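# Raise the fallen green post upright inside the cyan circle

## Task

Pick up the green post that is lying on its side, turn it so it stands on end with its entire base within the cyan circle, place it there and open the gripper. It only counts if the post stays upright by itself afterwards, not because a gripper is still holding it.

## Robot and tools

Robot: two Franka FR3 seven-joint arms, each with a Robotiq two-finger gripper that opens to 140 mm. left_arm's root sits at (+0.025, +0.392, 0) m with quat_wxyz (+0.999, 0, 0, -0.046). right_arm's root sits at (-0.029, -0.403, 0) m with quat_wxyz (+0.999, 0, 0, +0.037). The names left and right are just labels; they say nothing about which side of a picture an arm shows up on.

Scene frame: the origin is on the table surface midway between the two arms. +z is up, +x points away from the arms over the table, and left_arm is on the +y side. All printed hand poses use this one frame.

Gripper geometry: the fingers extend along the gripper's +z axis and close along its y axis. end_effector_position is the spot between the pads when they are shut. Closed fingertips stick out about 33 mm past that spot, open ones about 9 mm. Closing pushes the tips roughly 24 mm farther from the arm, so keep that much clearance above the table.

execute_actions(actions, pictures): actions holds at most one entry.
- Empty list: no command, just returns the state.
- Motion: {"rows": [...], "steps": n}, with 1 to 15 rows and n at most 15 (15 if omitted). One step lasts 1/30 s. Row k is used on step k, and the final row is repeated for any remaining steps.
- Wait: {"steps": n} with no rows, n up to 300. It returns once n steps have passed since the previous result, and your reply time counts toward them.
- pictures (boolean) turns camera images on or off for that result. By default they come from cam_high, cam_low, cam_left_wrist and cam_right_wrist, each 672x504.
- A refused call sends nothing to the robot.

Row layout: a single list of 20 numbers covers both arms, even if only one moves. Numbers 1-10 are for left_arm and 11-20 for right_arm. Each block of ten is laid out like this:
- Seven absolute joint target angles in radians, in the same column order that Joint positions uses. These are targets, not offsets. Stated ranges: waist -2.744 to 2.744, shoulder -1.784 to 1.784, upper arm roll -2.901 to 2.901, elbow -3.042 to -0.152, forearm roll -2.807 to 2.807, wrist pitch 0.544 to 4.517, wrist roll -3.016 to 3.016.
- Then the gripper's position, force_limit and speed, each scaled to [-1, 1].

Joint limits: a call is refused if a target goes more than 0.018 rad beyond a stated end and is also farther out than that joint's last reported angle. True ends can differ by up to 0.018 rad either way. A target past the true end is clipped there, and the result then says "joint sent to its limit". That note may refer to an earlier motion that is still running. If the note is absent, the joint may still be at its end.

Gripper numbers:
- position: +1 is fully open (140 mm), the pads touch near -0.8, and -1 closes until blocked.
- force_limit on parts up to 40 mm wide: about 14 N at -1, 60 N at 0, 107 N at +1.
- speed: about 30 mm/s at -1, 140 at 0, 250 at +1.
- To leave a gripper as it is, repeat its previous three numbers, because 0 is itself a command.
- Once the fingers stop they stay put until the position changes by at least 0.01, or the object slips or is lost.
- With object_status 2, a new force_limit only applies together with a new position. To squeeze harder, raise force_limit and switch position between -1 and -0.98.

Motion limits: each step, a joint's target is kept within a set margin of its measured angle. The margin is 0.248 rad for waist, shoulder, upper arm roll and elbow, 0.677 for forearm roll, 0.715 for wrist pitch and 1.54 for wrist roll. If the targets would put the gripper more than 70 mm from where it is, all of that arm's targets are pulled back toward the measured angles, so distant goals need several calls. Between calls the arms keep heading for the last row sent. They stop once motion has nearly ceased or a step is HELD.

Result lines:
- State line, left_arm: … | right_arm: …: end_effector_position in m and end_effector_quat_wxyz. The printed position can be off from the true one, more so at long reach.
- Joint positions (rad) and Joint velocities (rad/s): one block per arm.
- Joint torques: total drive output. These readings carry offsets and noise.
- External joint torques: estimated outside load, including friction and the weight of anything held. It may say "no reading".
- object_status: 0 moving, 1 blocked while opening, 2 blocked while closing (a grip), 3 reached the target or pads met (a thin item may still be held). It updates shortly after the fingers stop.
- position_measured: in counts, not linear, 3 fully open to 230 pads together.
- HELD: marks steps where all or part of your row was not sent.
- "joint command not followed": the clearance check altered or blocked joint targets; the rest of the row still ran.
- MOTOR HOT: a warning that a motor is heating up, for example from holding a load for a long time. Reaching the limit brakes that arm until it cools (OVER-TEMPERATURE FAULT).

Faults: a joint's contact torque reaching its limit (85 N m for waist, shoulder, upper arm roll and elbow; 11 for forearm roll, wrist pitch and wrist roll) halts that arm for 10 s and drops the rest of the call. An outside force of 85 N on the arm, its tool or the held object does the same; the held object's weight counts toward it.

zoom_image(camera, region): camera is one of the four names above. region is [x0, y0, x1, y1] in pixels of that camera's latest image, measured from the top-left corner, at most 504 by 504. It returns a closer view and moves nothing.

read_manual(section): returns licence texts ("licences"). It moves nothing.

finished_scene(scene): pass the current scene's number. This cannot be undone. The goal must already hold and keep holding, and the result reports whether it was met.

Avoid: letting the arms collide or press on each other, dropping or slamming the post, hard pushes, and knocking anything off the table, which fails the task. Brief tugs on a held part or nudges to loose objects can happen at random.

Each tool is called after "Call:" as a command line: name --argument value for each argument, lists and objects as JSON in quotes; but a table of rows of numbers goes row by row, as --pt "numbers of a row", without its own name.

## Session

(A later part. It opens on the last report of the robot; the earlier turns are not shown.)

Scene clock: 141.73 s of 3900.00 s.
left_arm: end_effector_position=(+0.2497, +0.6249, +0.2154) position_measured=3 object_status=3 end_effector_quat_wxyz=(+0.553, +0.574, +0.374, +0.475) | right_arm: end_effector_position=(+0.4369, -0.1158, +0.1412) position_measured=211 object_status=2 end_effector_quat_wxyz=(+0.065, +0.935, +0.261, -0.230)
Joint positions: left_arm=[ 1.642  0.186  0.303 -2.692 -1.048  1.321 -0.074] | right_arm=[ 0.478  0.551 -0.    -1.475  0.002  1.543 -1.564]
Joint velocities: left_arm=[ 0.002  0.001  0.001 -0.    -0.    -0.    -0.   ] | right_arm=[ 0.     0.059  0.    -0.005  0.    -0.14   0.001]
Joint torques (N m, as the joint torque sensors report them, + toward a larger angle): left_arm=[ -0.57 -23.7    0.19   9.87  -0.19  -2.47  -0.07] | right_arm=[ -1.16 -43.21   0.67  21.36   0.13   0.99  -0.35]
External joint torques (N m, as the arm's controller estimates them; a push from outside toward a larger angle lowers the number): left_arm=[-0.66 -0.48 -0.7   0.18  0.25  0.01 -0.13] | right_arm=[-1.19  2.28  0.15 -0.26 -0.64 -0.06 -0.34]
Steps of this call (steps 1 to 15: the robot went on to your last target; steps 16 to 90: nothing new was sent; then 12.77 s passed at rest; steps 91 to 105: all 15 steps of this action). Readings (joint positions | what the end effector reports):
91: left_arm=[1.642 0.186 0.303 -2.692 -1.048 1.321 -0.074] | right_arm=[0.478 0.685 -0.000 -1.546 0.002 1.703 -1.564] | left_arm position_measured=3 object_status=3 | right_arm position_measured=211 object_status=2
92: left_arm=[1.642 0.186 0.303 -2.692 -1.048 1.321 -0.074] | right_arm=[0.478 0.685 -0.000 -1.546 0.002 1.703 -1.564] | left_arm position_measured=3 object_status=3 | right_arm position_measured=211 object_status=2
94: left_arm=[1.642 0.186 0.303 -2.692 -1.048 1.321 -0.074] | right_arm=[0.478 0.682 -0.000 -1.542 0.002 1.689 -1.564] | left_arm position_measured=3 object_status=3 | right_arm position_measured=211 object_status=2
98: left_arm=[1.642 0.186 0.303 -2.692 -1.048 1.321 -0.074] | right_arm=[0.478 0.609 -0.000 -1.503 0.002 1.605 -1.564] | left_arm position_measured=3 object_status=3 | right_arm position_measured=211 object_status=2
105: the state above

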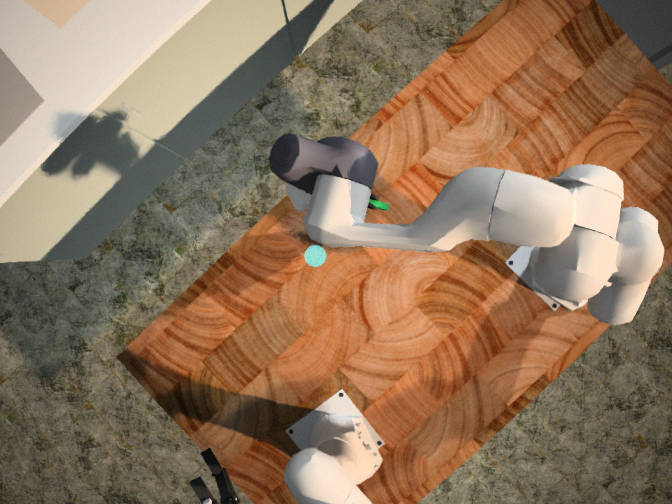

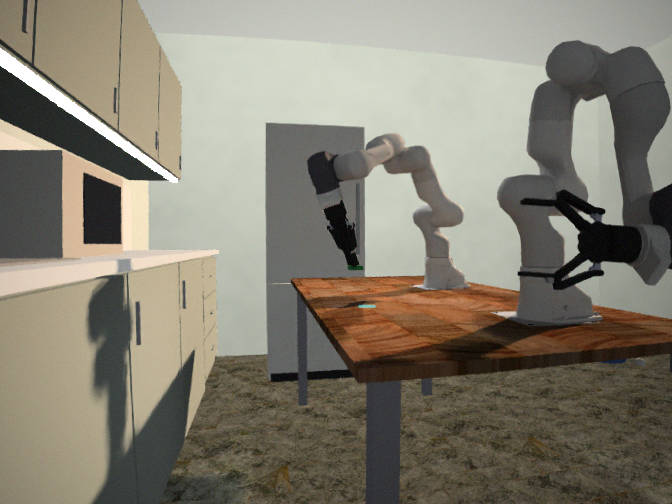

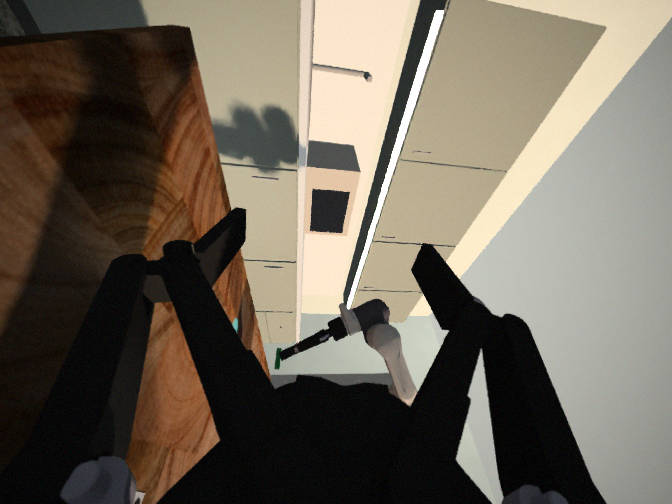

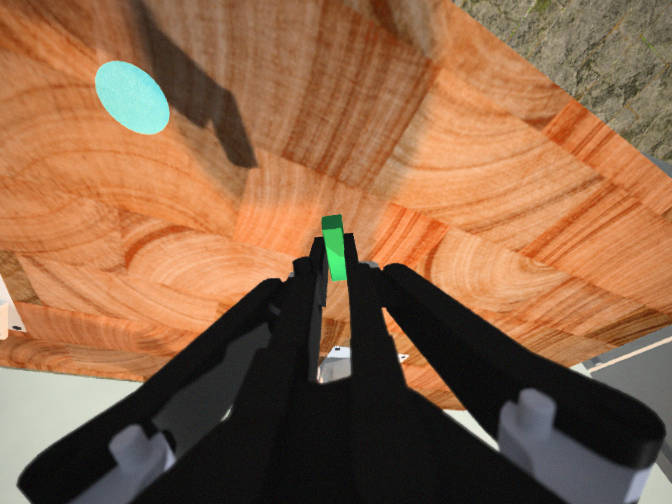

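Call:
execute_actions --actions '[{"rows":[[1.642,0.186,0.303,-2.692,-1.048,1.321,-0.074,1,0,0,0.6,0.2,0,-2.2,0,3.447,-1.571,-1,0,-0.5]],"steps":15}]' --pictures false

Call:
execute_actions --actions '[{"steps":30}]' --pictures false

Call:
execute_actions --actions '[{"rows":[[1.642,0.186,0.303,-2.692,-1.048,1.321,-0.074,1,0,0,0.72,0.467,0,-2.583,0,4.097,-1.571,-1,0,-0.5]],"steps":15}]' --pictures false

Call:
execute_actions --actions '[{"steps":20}]'

Scene clock: 161.10 s of 3900.00 s.
left_arm: end_effector_position=(+0.2497, +0.6249, +0.2154) position_measured=3 object_status=3 end_effector_quat_wxyz=(+0.553, +0.574, +0.374, +0.475) | right_arm: end_effector_position=(+0.4804, -0.0093, +0.1563) position_measured=211 object_status=2 end_effector_quat_wxyz=(-0.024, +0.945, +0.318, +0.070)
Joint positions: left_arm=[ 1.642  0.186  0.303 -2.692 -1.048  1.321 -0.074] | right_arm=[ 0.586  0.23  -0.002 -1.981  0.001  2.359 -1.564]
Joint velocities: left_arm=[-0.001  0.001 -0.002 -0.    -0.    -0.    -0.001] | right_arm=[ 0.103 -0.36   0.008 -1.508 -0.     2.534 -0.001]
Joint torques (N m, as the joint torque sensors report them, + toward a larger angle): left_arm=[ -0.57 -23.85  -0.18  10.22  -0.31  -2.5   -0.09] | right_arm=[ -1.79 -31.65   1.4   24.13   0.33   3.41  -0.28]
External joint torques (N m, as the arm's controller estimates them; a push from outside toward a larger angle lowers the number): left_arm=[-0.53 -0.65 -0.95  0.54  0.14 -0.01 -0.15] | right_arm=[-0.61 -1.23  2.26  0.37 -0.26  1.   -0.28]
Steps of this call (steps 1 to 30: the robot went on to your last target; steps 31 to 90: nothing new was sent; then 15.87 s passed at rest; steps 91 to 105: all 15 steps of this action). Readings (joint positions | what the end effector reports):
91: left_arm=[1.642 0.186 0.303 -2.692 -1.048 1.321 -0.074] | right_arm=[0.483 0.546 -0.004 -1.503 0.002 1.557 -1.564] | left_arm position_measured=3 object_status=3 | right_arm position_measured=211 object_status=2
92: left_arm=[1.642 0.186 0.303 -2.692 -1.048 1.321 -0.074] | right_arm=[0.492 0.525 -0.006 -1.534 0.001 1.601 -1.564] | left_arm position_measured=3 object_status=3 | right_arm position_measured=211 object_status=2
94: left_arm=[1.642 0.186 0.303 -2.692 -1.048 1.321 -0.074] | right_arm=[0.513 0.475 -0.006 -1.591 0.001 1.691 -1.564] | left_arm position_measured=3 object_status=3 | right_arm position_measured=211 object_status=2
98: left_arm=[1.642 0.186 0.303 -2.692 -1.048 1.321 -0.074] | right_arm=[0.548 0.369 -0.004 -1.704 0.001 1.878 -1.564] | left_arm position_measured=3 object_status=3 | right_arm position_measured=211 object_status=2
105: the state above

Scene clock: 162.10 s of 3900.00 s.
left_arm: end_effector_position=(+0.2497, +0.6249, +0.2154) position_measured=3 object_status=3 end_effector_quat_wxyz=(+0.553, +0.574, +0.374, +0.475) | right_arm: end_effector_position=(+0.5847, +0.0829, +0.3085) position_measured=211 object_status=2 end_effector_quat_wxyz=(-0.163, +0.825, +0.283, +0.462)
Joint positions: left_arm=[ 1.642  0.186  0.303 -2.692 -1.048  1.321 -0.074] | right_arm=[ 0.598  0.202 -0.001 -2.197  0.001  3.422 -1.564]
Joint velocities: left_arm=[-0.     0.     0.    -0.001  0.001 -0.001  0.   ] | right_arm=[ 0.     0.001  0.001 -0.003  0.001  0.134 -0.001]
Joint torques (N m, as the joint torque sensors report them, + toward a larger angle): left_arm=[  0.1  -23.56   0.15  10.12  -0.2   -2.48  -0.07] | right_arm=[  0.4  -36.45   0.9   21.61   0.15   3.92  -0.32]
External joint torques (N m, as the arm's controller estimates them; a push from outside toward a larger angle lowers the number): left_arm=[ 0.13 -0.38 -0.63  0.45  0.24  0.01 -0.12] | right_arm=[ 0.24 -0.17  0.55 -0.27 -0.41  0.59 -0.34]
Steps of this call (steps 1 to 30: the robot went on to your last target). Readings (joint positions | what the end effector reports):
1: left_arm=[1.642 0.186 0.303 -2.692 -1.048 1.321 -0.074] | right_arm=[0.589 0.222 -0.001 -2.027 0.001 2.442 -1.564] | left_arm position_measured=3 object_status=3 | right_arm position_measured=211 object_status=2
2: left_arm=[1.642 0.186 0.303 -2.692 -1.048 1.321 -0.074] | right_arm=[0.591 0.220 -0.001 -2.060 0.001 2.509 -1.564] | left_arm position_measured=3 object_status=3 | right_arm position_measured=211 object_status=2
4: left_arm=[1.642 0.186 0.303 -2.692 -1.048 1.321 -0.074] | right_arm=[0.593 0.220 -0.001 -2.101 0.001 2.619 -1.564] | left_arm position_measured=3 object_status=3 | right_arm position_measured=211 object_status=2
8: left_arm=[1.642 0.186 0.303 -2.692 -1.048 1.321 -0.074] | right_arm=[0.594 0.219 -0.001 -2.141 0.001 2.802 -1.564] | left_arm position_measured=3 object_status=3 | right_arm position_measured=211 object_status=2
30: the state above

Scene clock: 162.60 s of 3900.00 s.
left_arm: end_effector_position=(+0.2497, +0.6249, +0.2154) position_measured=3 object_status=3 end_effector_quat_wxyz=(+0.553, +0.574, +0.374, +0.475) | right_arm: end_effector_position=(+0.4230, +0.0551, +0.0868) position_measured=211 object_status=2 end_effector_quat_wxyz=(-0.178, +0.822, +0.340, +0.421)
Joint positions: left_arm=[ 1.642  0.186  0.303 -2.692 -1.048  1.321 -0.074] | right_arm=[ 0.718  0.475  0.001 -2.581  0.001  4.004 -1.564]
Joint velocities: left_arm=[-0.002  0.001  0.    -0.    -0.     0.     0.001] | right_arm=[ 0.001 -0.027  0.    -0.023 -0.     0.542 -0.002]
Joint torques (N m, as the joint torque sensors report them, + toward a larger angle): left_arm=[ -0.41 -23.19   0.31   9.78  -0.3   -2.56  -0.11] | right_arm=[  0.43 -36.48  -0.29  11.36  -0.22   4.16  -0.25]
External joint torques (N m, as the arm's controller estimates them; a push from outside toward a larger angle lowers the number): left_arm=[-0.35 -0.01 -0.44  0.08  0.15 -0.08 -0.17] | right_arm=[ 0.66 -0.99 -0.33 -1.15 -0.39  0.67 -0.27]
Steps of this call (steps 1 to 15: all 15 steps of this action). Readings (joint positions | what the end effector reports):
1: left_arm=[1.642 0.186 0.303 -2.692 -1.048 1.321 -0.074] | right_arm=[0.605 0.207 -0.005 -2.212 0.002 3.469 -1.564] | left_arm position_measured=3 object_status=3 | right_arm position_measured=211 object_status=2
2: left_arm=[1.642 0.186 0.303 -2.692 -1.048 1.321 -0.074] | right_arm=[0.616 0.226 -0.007 -2.236 0.003 3.516 -1.564] | left_arm position_measured=3 object_status=3 | right_arm position_measured=211 object_status=2
4: left_arm=[1.642 0.186 0.303 -2.692 -1.048 1.321 -0.074] | right_arm=[0.639 0.276 -0.006 -2.291 0.003 3.595 -1.564] | left_arm position_measured=3 object_status=3 | right_arm position_measured=211 object_status=2
8: left_arm=[1.642 0.186 0.303 -2.692 -1.048 1.321 -0.074] | right_arm=[0.681 0.377 -0.004 -2.437 0.003 3.760 -1.564] | left_arm position_measured=3 object_status=3 | right_arm position_measured=211 object_status=2
15: the state above

Scene clock: 163.27 s of 3900.00 s.
left_arm: end_effector_position=(+0.2497, +0.6249, +0.2154) position_measured=3 object_status=3 end_effector_quat_wxyz=(+0.553, +0.574, +0.374, +0.475) | right_arm: end_effector_position=(+0.4299, +0.0622, +0.1180) position_measured=211 object_status=2 end_effector_quat_wxyz=(-0.194, +0.801, +0.331, +0.459)
Joint positions: left_arm=[ 1.642  0.186  0.303 -2.692 -1.048  1.321 -0.074] | right_arm=[ 0.718  0.469  0.001 -2.581  0.001  4.093 -1.564]
Joint velocities: left_arm=[-0.001  0.001 -0.002 -0.001 -0.     0.001 -0.002] | right_arm=[-0.001  0.     0.001 -0.001 -0.001  0.011 -0.   ]
Joint torques (N m, as the joint torque sensors report them, + toward a larger angle): left_arm=[ -0.61 -23.53  -0.2    9.63  -0.19  -2.46  -0.06] | right_arm=[  0.17 -34.8   -0.42  11.15  -0.21   3.86  -0.32]
External joint torques (N m, as the arm's controller estimates them; a push from outside toward a larger angle lowers the number): left_arm=[-0.58 -0.34 -0.97 -0.09  0.26  0.02 -0.12] | right_arm=[ 0.17 -1.17 -0.89  0.03 -0.28  0.49 -0.35]
Steps of this call (steps 1 to 20: the robot went on to your last target). Readings (joint positions | what the end effector reports):
1: left_arm=[1.642 0.186 0.303 -2.692 -1.048 1.321 -0.074] | right_arm=[0.718 0.474 0.001 -2.581 0.001 4.021 -1.564] | left_arm position_measured=3 object_status=3 | right_arm position_measured=211 object_status=2
2: left_arm=[1.642 0.186 0.303 -2.692 -1.048 1.321 -0.074] | right_arm=[0.718 0.472 0.001 -2.581 0.001 4.034 -1.564] | left_arm position_measured=3 object_status=3 | right_arm position_measured=211 object_status=2
4: left_arm=[1.642 0.186 0.303 -2.692 -1.048 1.321 -0.074] | right_arm=[0.718 0.470 0.001 -2.581 0.001 4.054 -1.564] | left_arm position_measured=3 object_status=3 | right_arm position_measured=211 object_status=2
8: left_arm=[1.642 0.186 0.303 -2.692 -1.048 1.321 -0.074] | right_arm=[0.718 0.469 0.001 -2.581 0.001 4.077 -1.564] | left_arm position_measured=3 object_status=3 | right_arm position_measured=211 object_status=2
20: the state above

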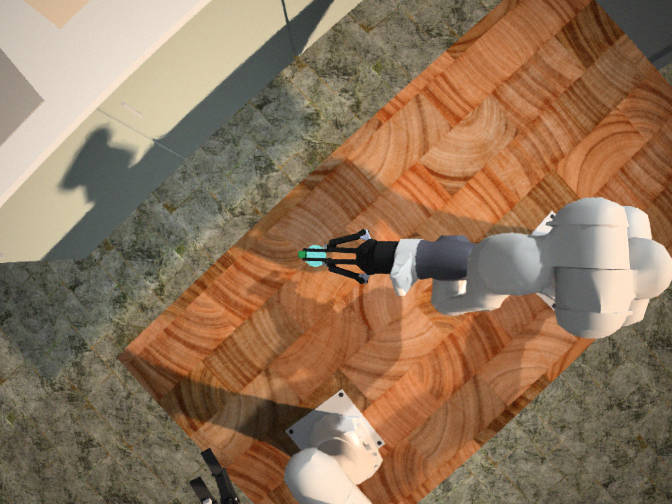

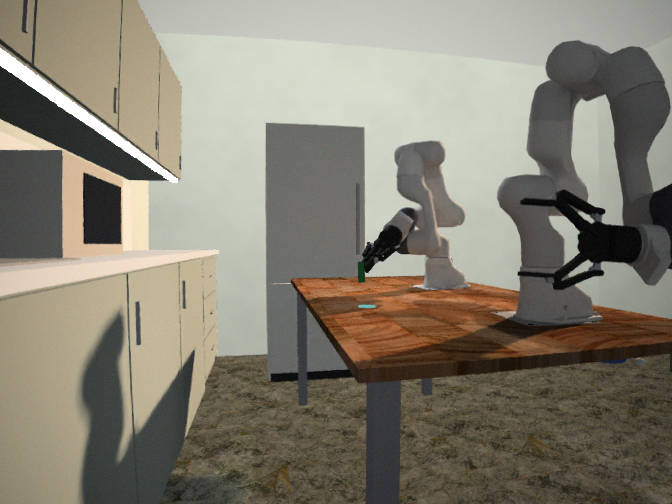

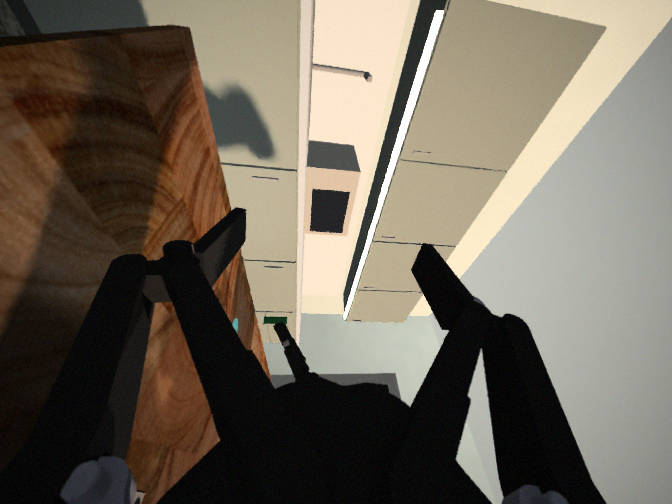

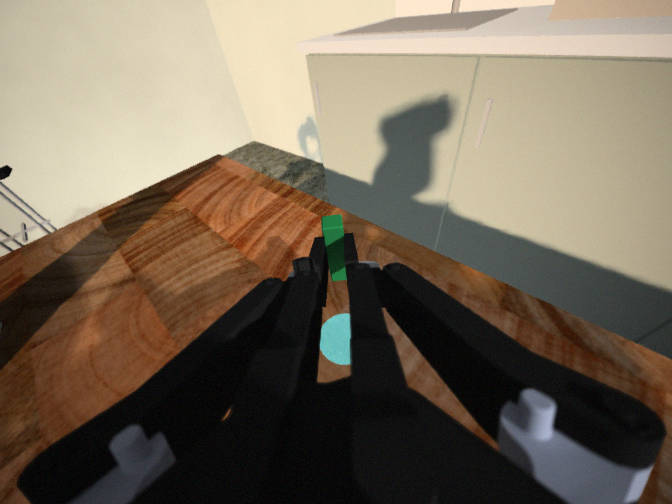

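Call:
execute_actions --actions '[{"rows":[[1.642,0.186,0.303,-2.692,-1.048,1.321,-0.074,1,0,0,0.72,0.6045,0,-2.594,0,4.246,-1.571,-1,0,-0.5]],"steps":15}]' --pictures false

Call:
execute_actions --actions '[{"steps":10}]'

Call:
zoom_image --camera "cam_low" --region '[320,240,420,320]'

Call:
zoom_image --camera "cam_high" --region '[280,220,380,295]'

Scene clock: 182.37 s of 3900.00 s.
left_arm: end_effector_position=(+0.2497, +0.6249, +0.2154) position_measured=3 object_status=3 end_effector_quat_wxyz=(+0.553, +0.574, +0.374, +0.475) | right_arm: end_effector_position=(+0.4111, +0.0431, +0.0709) position_measured=211 object_status=2 end_effector_quat_wxyz=(-0.193, +0.803, +0.332, +0.456)
Joint positions: left_arm=[ 1.642  0.186  0.303 -2.692 -1.048  1.321 -0.074] | right_arm=[ 0.718  0.605  0.001 -2.595  0.001  4.235 -1.564]
Joint velocities: left_arm=[ 0.     0.001 -0.     0.     0.    -0.     0.   ] | right_arm=[ 0.    -0.001 -0.    -0.001 -0.001  0.05   0.001]
Joint torques (N m, as the joint torque sensors report them, + toward a larger angle): left_arm=[ -0.5  -23.41   0.62  10.19  -0.27  -2.52  -0.07] | right_arm=[  0.   -33.88  -0.26  10.18  -0.35   3.88  -0.32]
External joint torques (N m, as the arm's controller estimates them; a push from outside toward a larger angle lowers the number): left_arm=[-0.5  -0.2  -0.19  0.45  0.17 -0.04 -0.12] | right_arm=[-0.05  0.2  -0.88  2.12 -0.29  0.5  -0.34]
Steps of this call (steps 1 to 15: the robot went on to your last target; steps 16 to 90: nothing new was sent; then 15.60 s passed at rest; steps 91 to 105: all 15 steps of this action). Readings (joint positions | what the end effector reports):
91: left_arm=[1.642 0.186 0.303 -2.692 -1.048 1.321 -0.074] | right_arm=[0.718 0.485 0.001 -2.578 0.001 4.120 -1.564] | left_arm position_measured=3 object_status=3 | right_arm position_measured=211 object_status=2
92: left_arm=[1.642 0.186 0.303 -2.692 -1.048 1.321 -0.074] | right_arm=[0.718 0.517 0.001 -2.579 0.001 4.145 -1.564] | left_arm position_measured=3 object_status=3 | right_arm position_measured=211 object_status=2
94: left_arm=[1.642 0.186 0.303 -2.692 -1.048 1.321 -0.074] | right_arm=[0.718 0.573 0.001 -2.588 0.001 4.175 -1.564] | left_arm position_measured=3 object_status=3 | right_arm position_measured=211 object_status=2
98: left_arm=[1.642 0.186 0.303 -2.692 -1.048 1.321 -0.074] | right_arm=[0.718 0.605 0.001 -2.595 0.001 4.210 -1.564] | left_arm position_measured=3 object_status=3 | right_arm position_measured=211 object_status=2
105: the state above

Scene clock: 182.70 s of 3900.00 s.
left_arm: end_effector_position=(+0.2497, +0.6249, +0.2154) position_measured=3 object_status=3 end_effector_quat_wxyz=(+0.553, +0.574, +0.374, +0.475) | right_arm: end_effector_position=(+0.4115, +0.0435, +0.0731) position_measured=211 object_status=2 end_effector_quat_wxyz=(-0.194, +0.802, +0.331, +0.459)
Joint positions: left_arm=[ 1.642  0.186  0.303 -2.692 -1.048  1.321 -0.074] | right_arm=[ 0.718  0.605  0.001 -2.595  0.001  4.242 -1.564]
Joint velocities: left_arm=[ 0.     0.001  0.    -0.001 -0.     0.001 -0.   ] | right_arm=[ 0.     0.001 -0.    -0.    -0.     0.006 -0.001]
Joint torques (N m, as the joint torque sensors report them, + toward a larger angle): left_arm=[ -0.27 -22.73  -0.1   10.08  -0.36  -2.57  -0.1 ] | right_arm=[  0.46 -33.86  -0.07   9.77  -0.35   3.82  -0.33]
External joint torques (N m, as the arm's controller estimates them; a push from outside toward a larger angle lowers the number): left_arm=[-0.29  0.48 -0.93  0.4   0.08 -0.09 -0.15] | right_arm=[ 0.47  0.11 -0.64  1.78 -0.3   0.45 -0.36]
Steps of this call (steps 1 to 10: the robot went on to your last target). Readings (joint positions | what the end effector reports):
1: left_arm=[1.642 0.186 0.303 -2.692 -1.048 1.321 -0.074] | right_arm=[0.718 0.605 0.001 -2.595 0.001 4.237 -1.564] | left_arm position_measured=3 object_status=3 | right_arm position_measured=211 object_status=2
2: left_arm=[1.642 0.186 0.303 -2.692 -1.048 1.321 -0.074] | right_arm=[0.718 0.605 0.001 -2.595 0.001 4.238 -1.564] | left_arm position_measured=3 object_status=3 | right_arm position_measured=211 object_status=2
4: left_arm=[1.642 0.186 0.303 -2.692 -1.048 1.321 -0.074] | right_arm=[0.718 0.605 0.001 -2.595 0.001 4.240 -1.564] | left_arm position_measured=3 object_status=3 | right_arm position_measured=211 object_status=2
8: left_arm=[1.642 0.186 0.303 -2.692 -1.048 1.321 -0.074] | right_arm=[0.718 0.605 0.001 -2.595 0.001 4.242 -1.564] | left_arm position_measured=3 object_status=3 | right_arm position_measured=211 object_status=2
10: the state above

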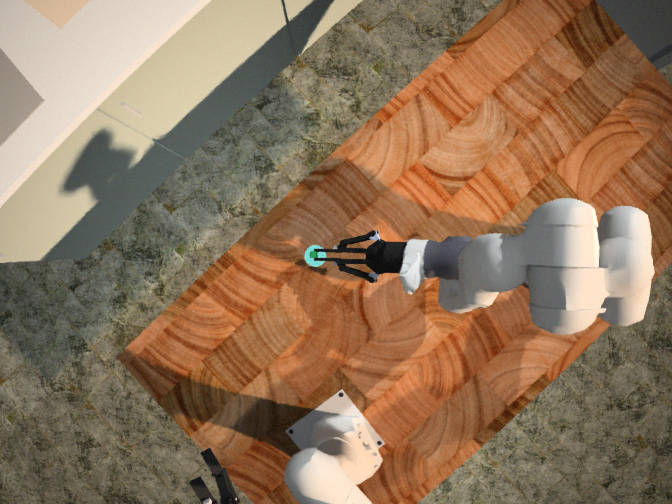

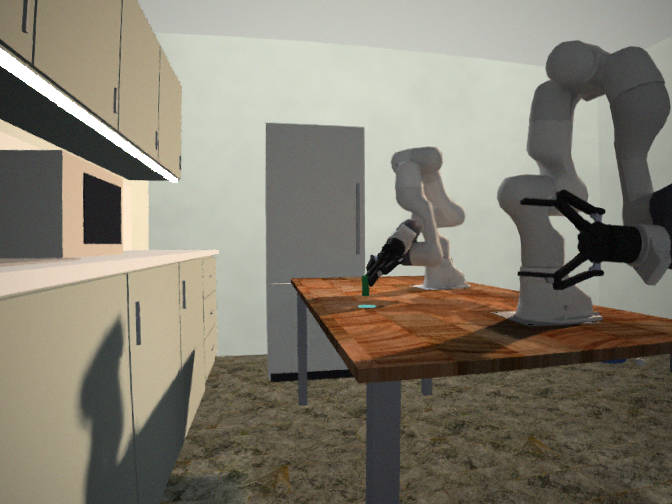

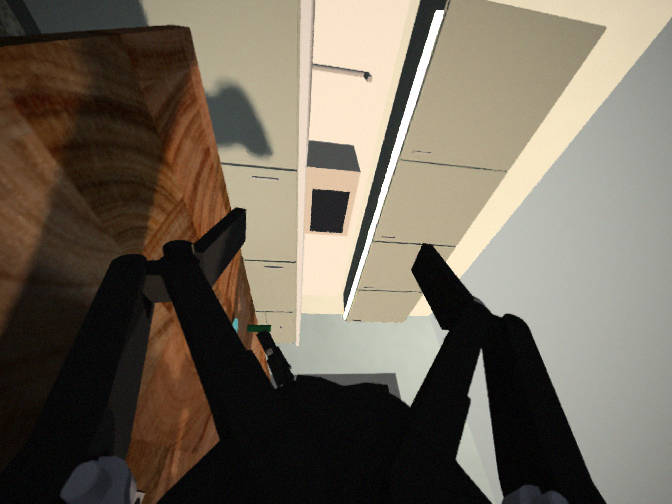

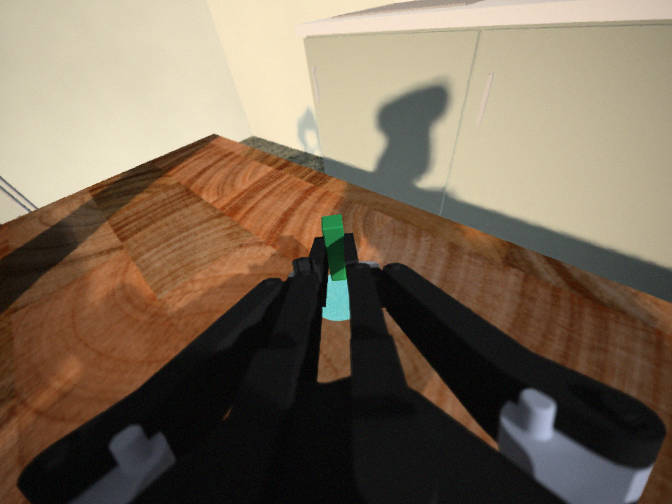

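Region (320, 240, 420, 320) of cam_low's 672x504 image, scaled by 5.040, with more detail than that image has; it fills the top 403 rows of this view, and the rest is white.

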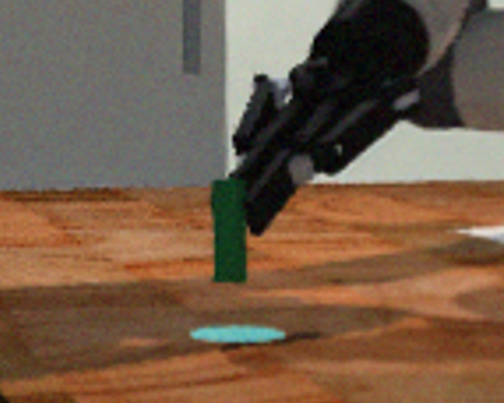

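Region (280, 220, 380, 295) of cam_high's 672x504 image, scaled by 5.040, with more detail than that image has; it fills the top 378 rows of this view, and the rest is white.

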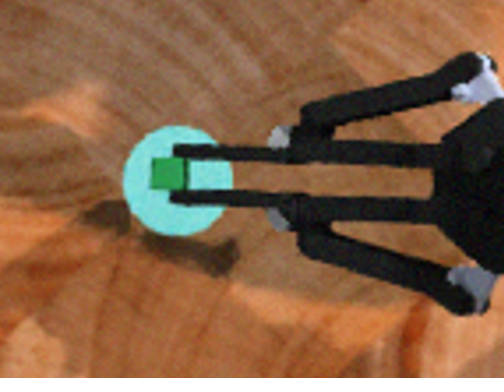

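Call:
execute_actions --actions '[{"rows":[[1.642,0.186,0.303,-2.692,-1.048,1.321,-0.074,1,0,0,0.72,0.63,0,-2.582,0,4.259,-1.571,-1,0,-0.5],[1.642,0.186,0.303,-2.692,-1.048,1.321,-0.074,1,0,0,0.72,0.63,0,-2.582,0,4.259,-1.571,-1,0,-0.5],[1.642,0.186,0.303,-2.692,-1.048,1.321,-0.074,1,0,0,0.72,0.66,0,-2.567,0,4.274,-1.571,-1,0,-0.5],[1.642,0.186,0.303,-2.692,-1.048,1.321,-0.074,1,0,0,0.72,0.66,0,-2.567,0,4.274,-1.571,-1,0,-0.5],[1.642,0.186,0.303,-2.692,-1.048,1.321,-0.074,1,0,0,0.72,0.689,0,-2.553,0,4.289,-1.571,-1,0,-0.5]],"steps":15}]'

Call:
zoom_image --camera "cam_low" --region '[320,240,420,320]'

Scene clock: 195.13 s of 3900.00 s.
left_arm: end_effector_position=(+0.2497, +0.6249, +0.2154) position_measured=3 object_status=3 end_effector_quat_wxyz=(+0.553, +0.574, +0.374, +0.475) | right_arm: end_effector_position=(+0.4113, +0.0433, +0.0492) position_measured=211 object_status=2 end_effector_quat_wxyz=(-0.193, +0.802, +0.332, +0.458)
Joint positions: left_arm=[ 1.642  0.186  0.303 -2.692 -1.048  1.321 -0.074] | right_arm=[ 0.718  0.687  0.001 -2.556  0.001  4.282 -1.564]
Joint velocities: left_arm=[ 0.    -0.    -0.    -0.     0.001  0.     0.   ] | right_arm=[ 0.001  0.001 -0.     0.006 -0.001  0.025  0.   ]
Joint torques (N m, as the joint torque sensors report them, + toward a larger angle): left_arm=[ -0.88 -23.04  -0.05   9.72  -0.24  -2.46   0.04] | right_arm=[  0.51 -33.29  -0.19  10.62  -0.36   3.89  -0.33]
External joint torques (N m, as the arm's controller estimates them; a push from outside toward a larger angle lowers the number): left_arm=[-0.9   0.2  -0.88 -0.01  0.2   0.02 -0.02] | right_arm=[ 0.47  1.52 -0.88  3.65 -0.26  0.52 -0.35]
Steps of this call (steps 1 to 15: the robot went on to your last target; steps 16 to 90: nothing new was sent; then 8.93 s passed at rest; steps 91 to 105: all 15 steps of this action). Readings (joint positions | what the end effector reports):
91: left_arm=[1.642 0.186 0.303 -2.692 -1.048 1.321 -0.074] | right_arm=[0.718 0.608 0.001 -2.592 0.001 4.246 -1.564] | left_arm position_measured=3 object_status=3 | right_arm position_measured=211 object_status=2
92: left_arm=[1.642 0.186 0.303 -2.692 -1.048 1.321 -0.074] | right_arm=[0.718 0.614 0.001 -2.589 0.001 4.248 -1.564] | left_arm position_measured=3 object_status=3 | right_arm position_measured=211 object_status=2
94: left_arm=[1.642 0.186 0.303 -2.692 -1.048 1.321 -0.074] | right_arm=[0.718 0.634 0.001 -2.578 0.001 4.256 -1.564] | left_arm position_measured=3 object_status=3 | right_arm position_measured=211 object_status=2
98: left_arm=[1.642 0.186 0.303 -2.692 -1.048 1.321 -0.074] | right_arm=[0.718 0.679 0.001 -2.561 0.001 4.272 -1.564] | left_arm position_measured=3 object_status=3 | right_arm position_measured=211 object_status=2
105: the state above

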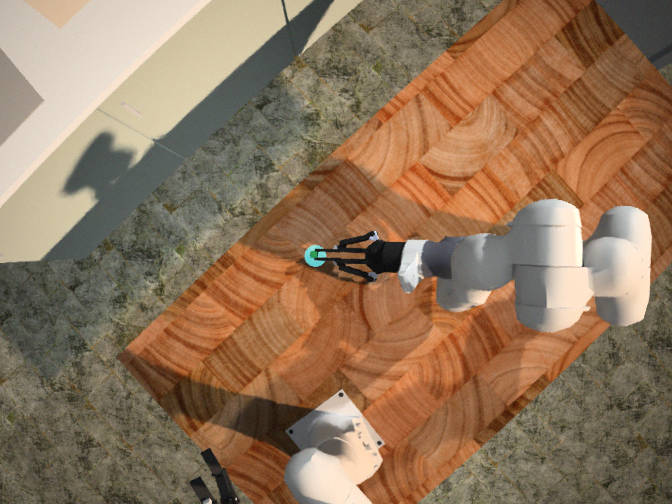

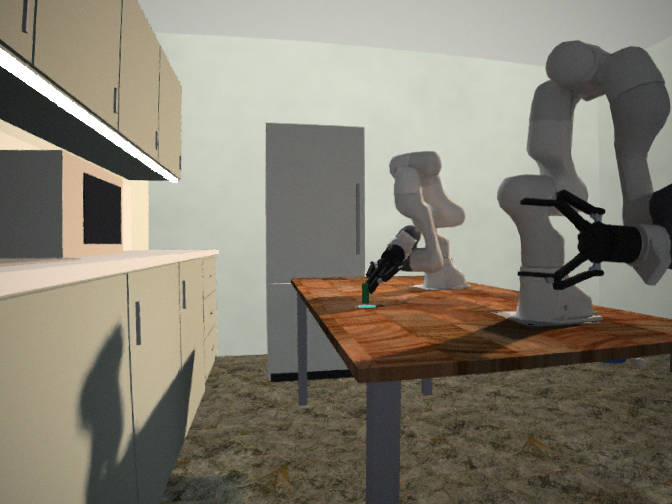

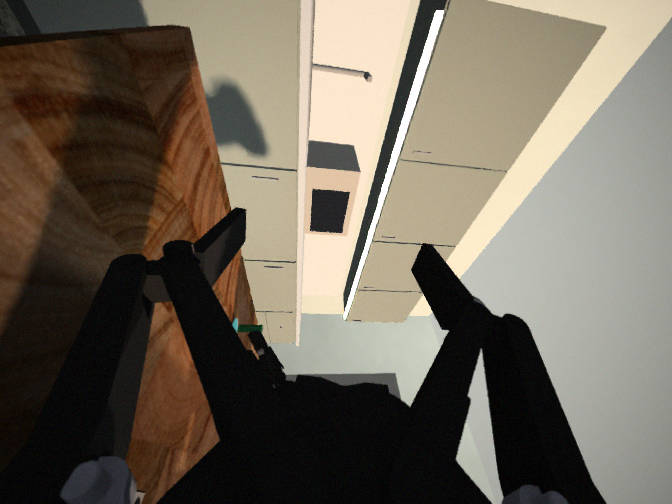

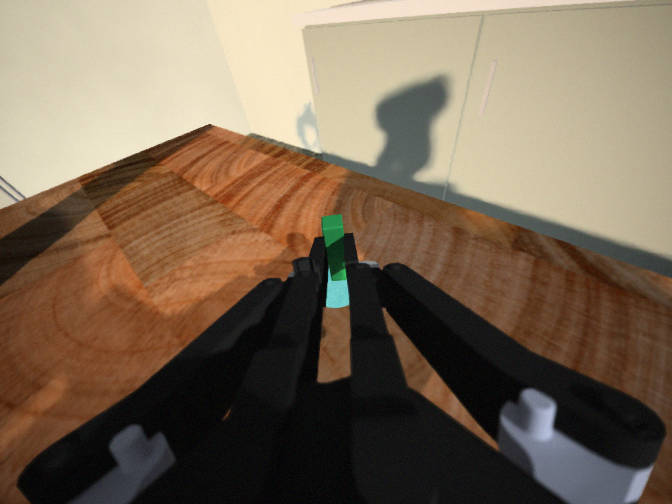

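Region (320, 240, 420, 320) of cam_low's 672x504 image, scaled by 5.040, with more detail than that image has; it fills the top 403 rows of this view, and the rest is white.

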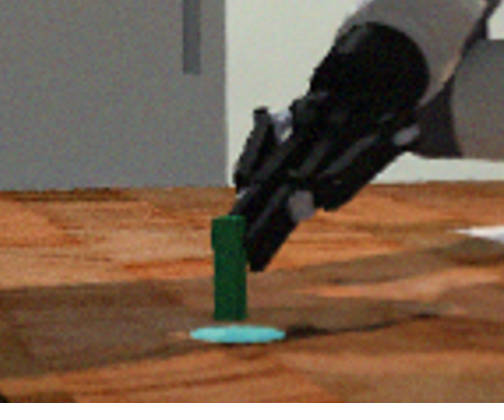

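Call:
execute_actions --actions '[{"rows":[[1.642,0.186,0.303,-2.692,-1.048,1.321,-0.074,1,0,0,0.72,0.705,0,-2.546,0,4.297,-1.571,-1,0,-0.5],[1.642,0.186,0.303,-2.692,-1.048,1.321,-0.074,1,0,0,0.72,0.705,0,-2.546,0,4.297,-1.571,-1,0,-0.5],[1.642,0.186,0.303,-2.692,-1.048,1.321,-0.074,1,0,0,0.72,0.719,0,-2.539,0,4.304,-1.571,-1,0,-0.5]],"steps":15}]'

Call:
zoom_image --camera "cam_low" --region '[320,240,420,320]'

Scene clock: 203.73 s of 3900.00 s.
left_arm: end_effector_position=(+0.2497, +0.6249, +0.2154) position_measured=3 object_status=3 end_effector_quat_wxyz=(+0.553, +0.574, +0.374, +0.475) | right_arm: end_effector_position=(+0.4112, +0.0432, +0.0414) position_measured=211 object_status=2 end_effector_quat_wxyz=(-0.194, +0.802, +0.331, +0.459)
Joint positions: left_arm=[ 1.642  0.186  0.303 -2.692 -1.048  1.321 -0.074] | right_arm=[ 0.718  0.717  0.001 -2.542  0.001  4.3   -1.564]
Joint velocities: left_arm=[-0.    -0.002 -0.001 -0.002  0.001  0.    -0.001] | right_arm=[ 0.001  0.001 -0.     0.001 -0.001  0.006  0.001]
Joint torques (N m, as the joint torque sensors report them, + toward a larger angle): left_arm=[ -0.51 -23.81   0.6   10.78  -0.19  -2.63   0.01] | right_arm=[  0.07 -33.55  -0.21   9.4   -0.42   4.02  -0.33]
External joint torques (N m, as the arm's controller estimates them; a push from outside toward a larger angle lowers the number): left_arm=[-0.47 -0.56 -0.17  1.12  0.25 -0.13 -0.04] | right_arm=[-0.02  1.71 -0.95  2.64 -0.3   0.64 -0.35]
Steps of this call (steps 1 to 15: the robot went on to your last target; steps 16 to 90: nothing new was sent; then 5.10 s passed at rest; steps 91 to 105: all 15 steps of this action). Readings (joint positions | what the end effector reports):
91: left_arm=[1.642 0.186 0.303 -2.692 -1.048 1.321 -0.074] | right_arm=[0.718 0.689 0.001 -2.553 0.001 4.288 -1.564] | left_arm position_measured=3 object_status=3 | right_arm position_measured=211 object_status=2
92: left_arm=[1.642 0.186 0.303 -2.692 -1.048 1.321 -0.074] | right_arm=[0.718 0.693 0.001 -2.551 0.001 4.289 -1.564] | left_arm position_measured=3 object_status=3 | right_arm position_measured=211 object_status=2
94: left_arm=[1.642 0.186 0.303 -2.692 -1.048 1.321 -0.074] | right_arm=[0.718 0.704 0.001 -2.546 0.001 4.293 -1.564] | left_arm position_measured=3 object_status=3 | right_arm position_measured=211 object_status=2
98: left_arm=[1.642 0.186 0.303 -2.692 -1.048 1.321 -0.074] | right_arm=[0.718 0.716 0.001 -2.543 0.001 4.297 -1.564] | left_arm position_measured=3 object_status=3 | right_arm position_measured=211 object_status=2
105: the state above

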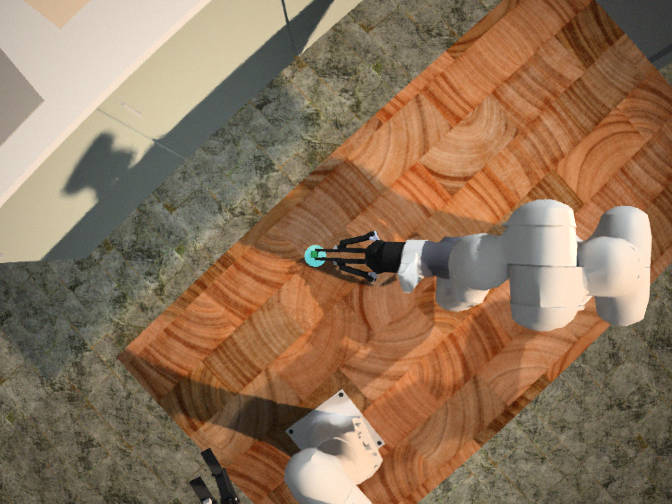

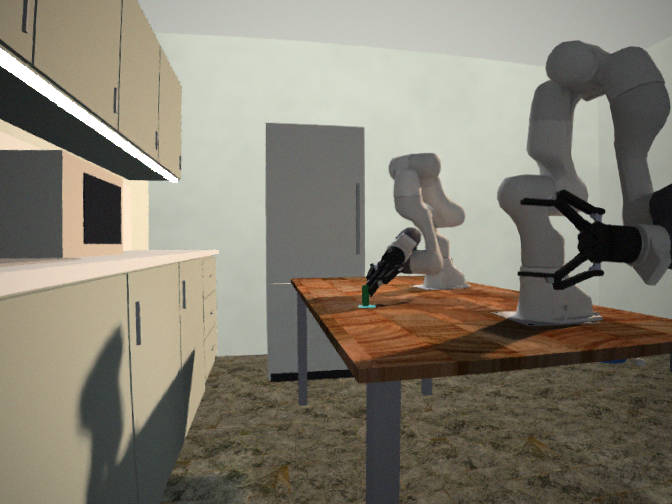

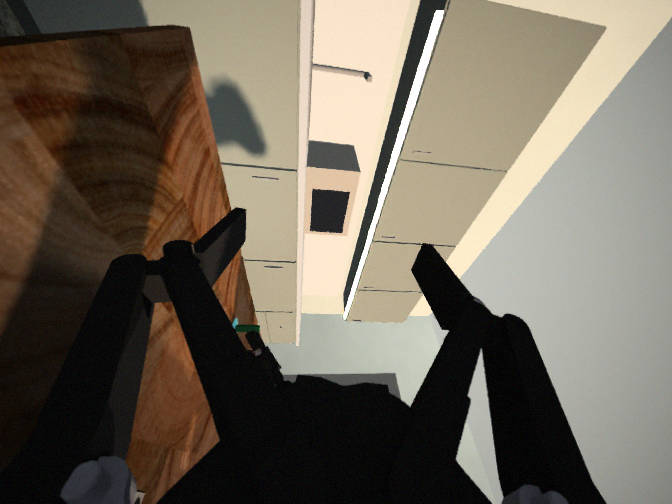

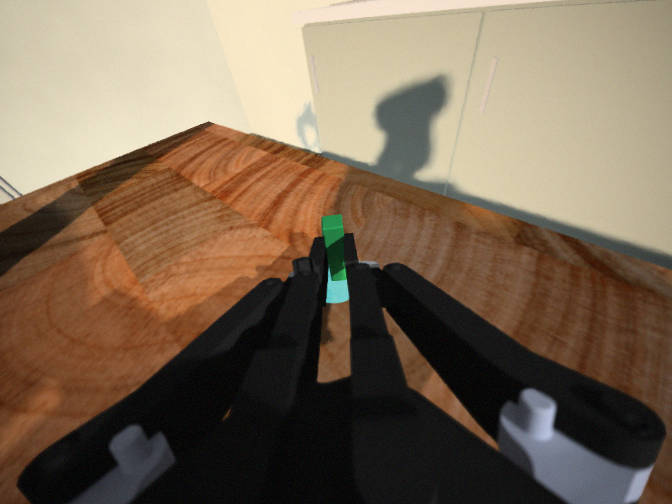

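Region (320, 240, 420, 320) of cam_low's 672x504 image, scaled by 5.040, with more detail than that image has; it fills the top 403 rows of this view, and the rest is white.

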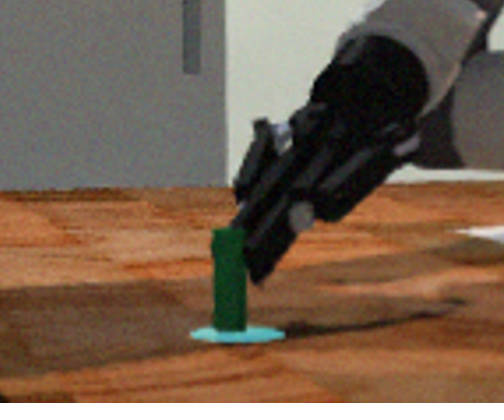

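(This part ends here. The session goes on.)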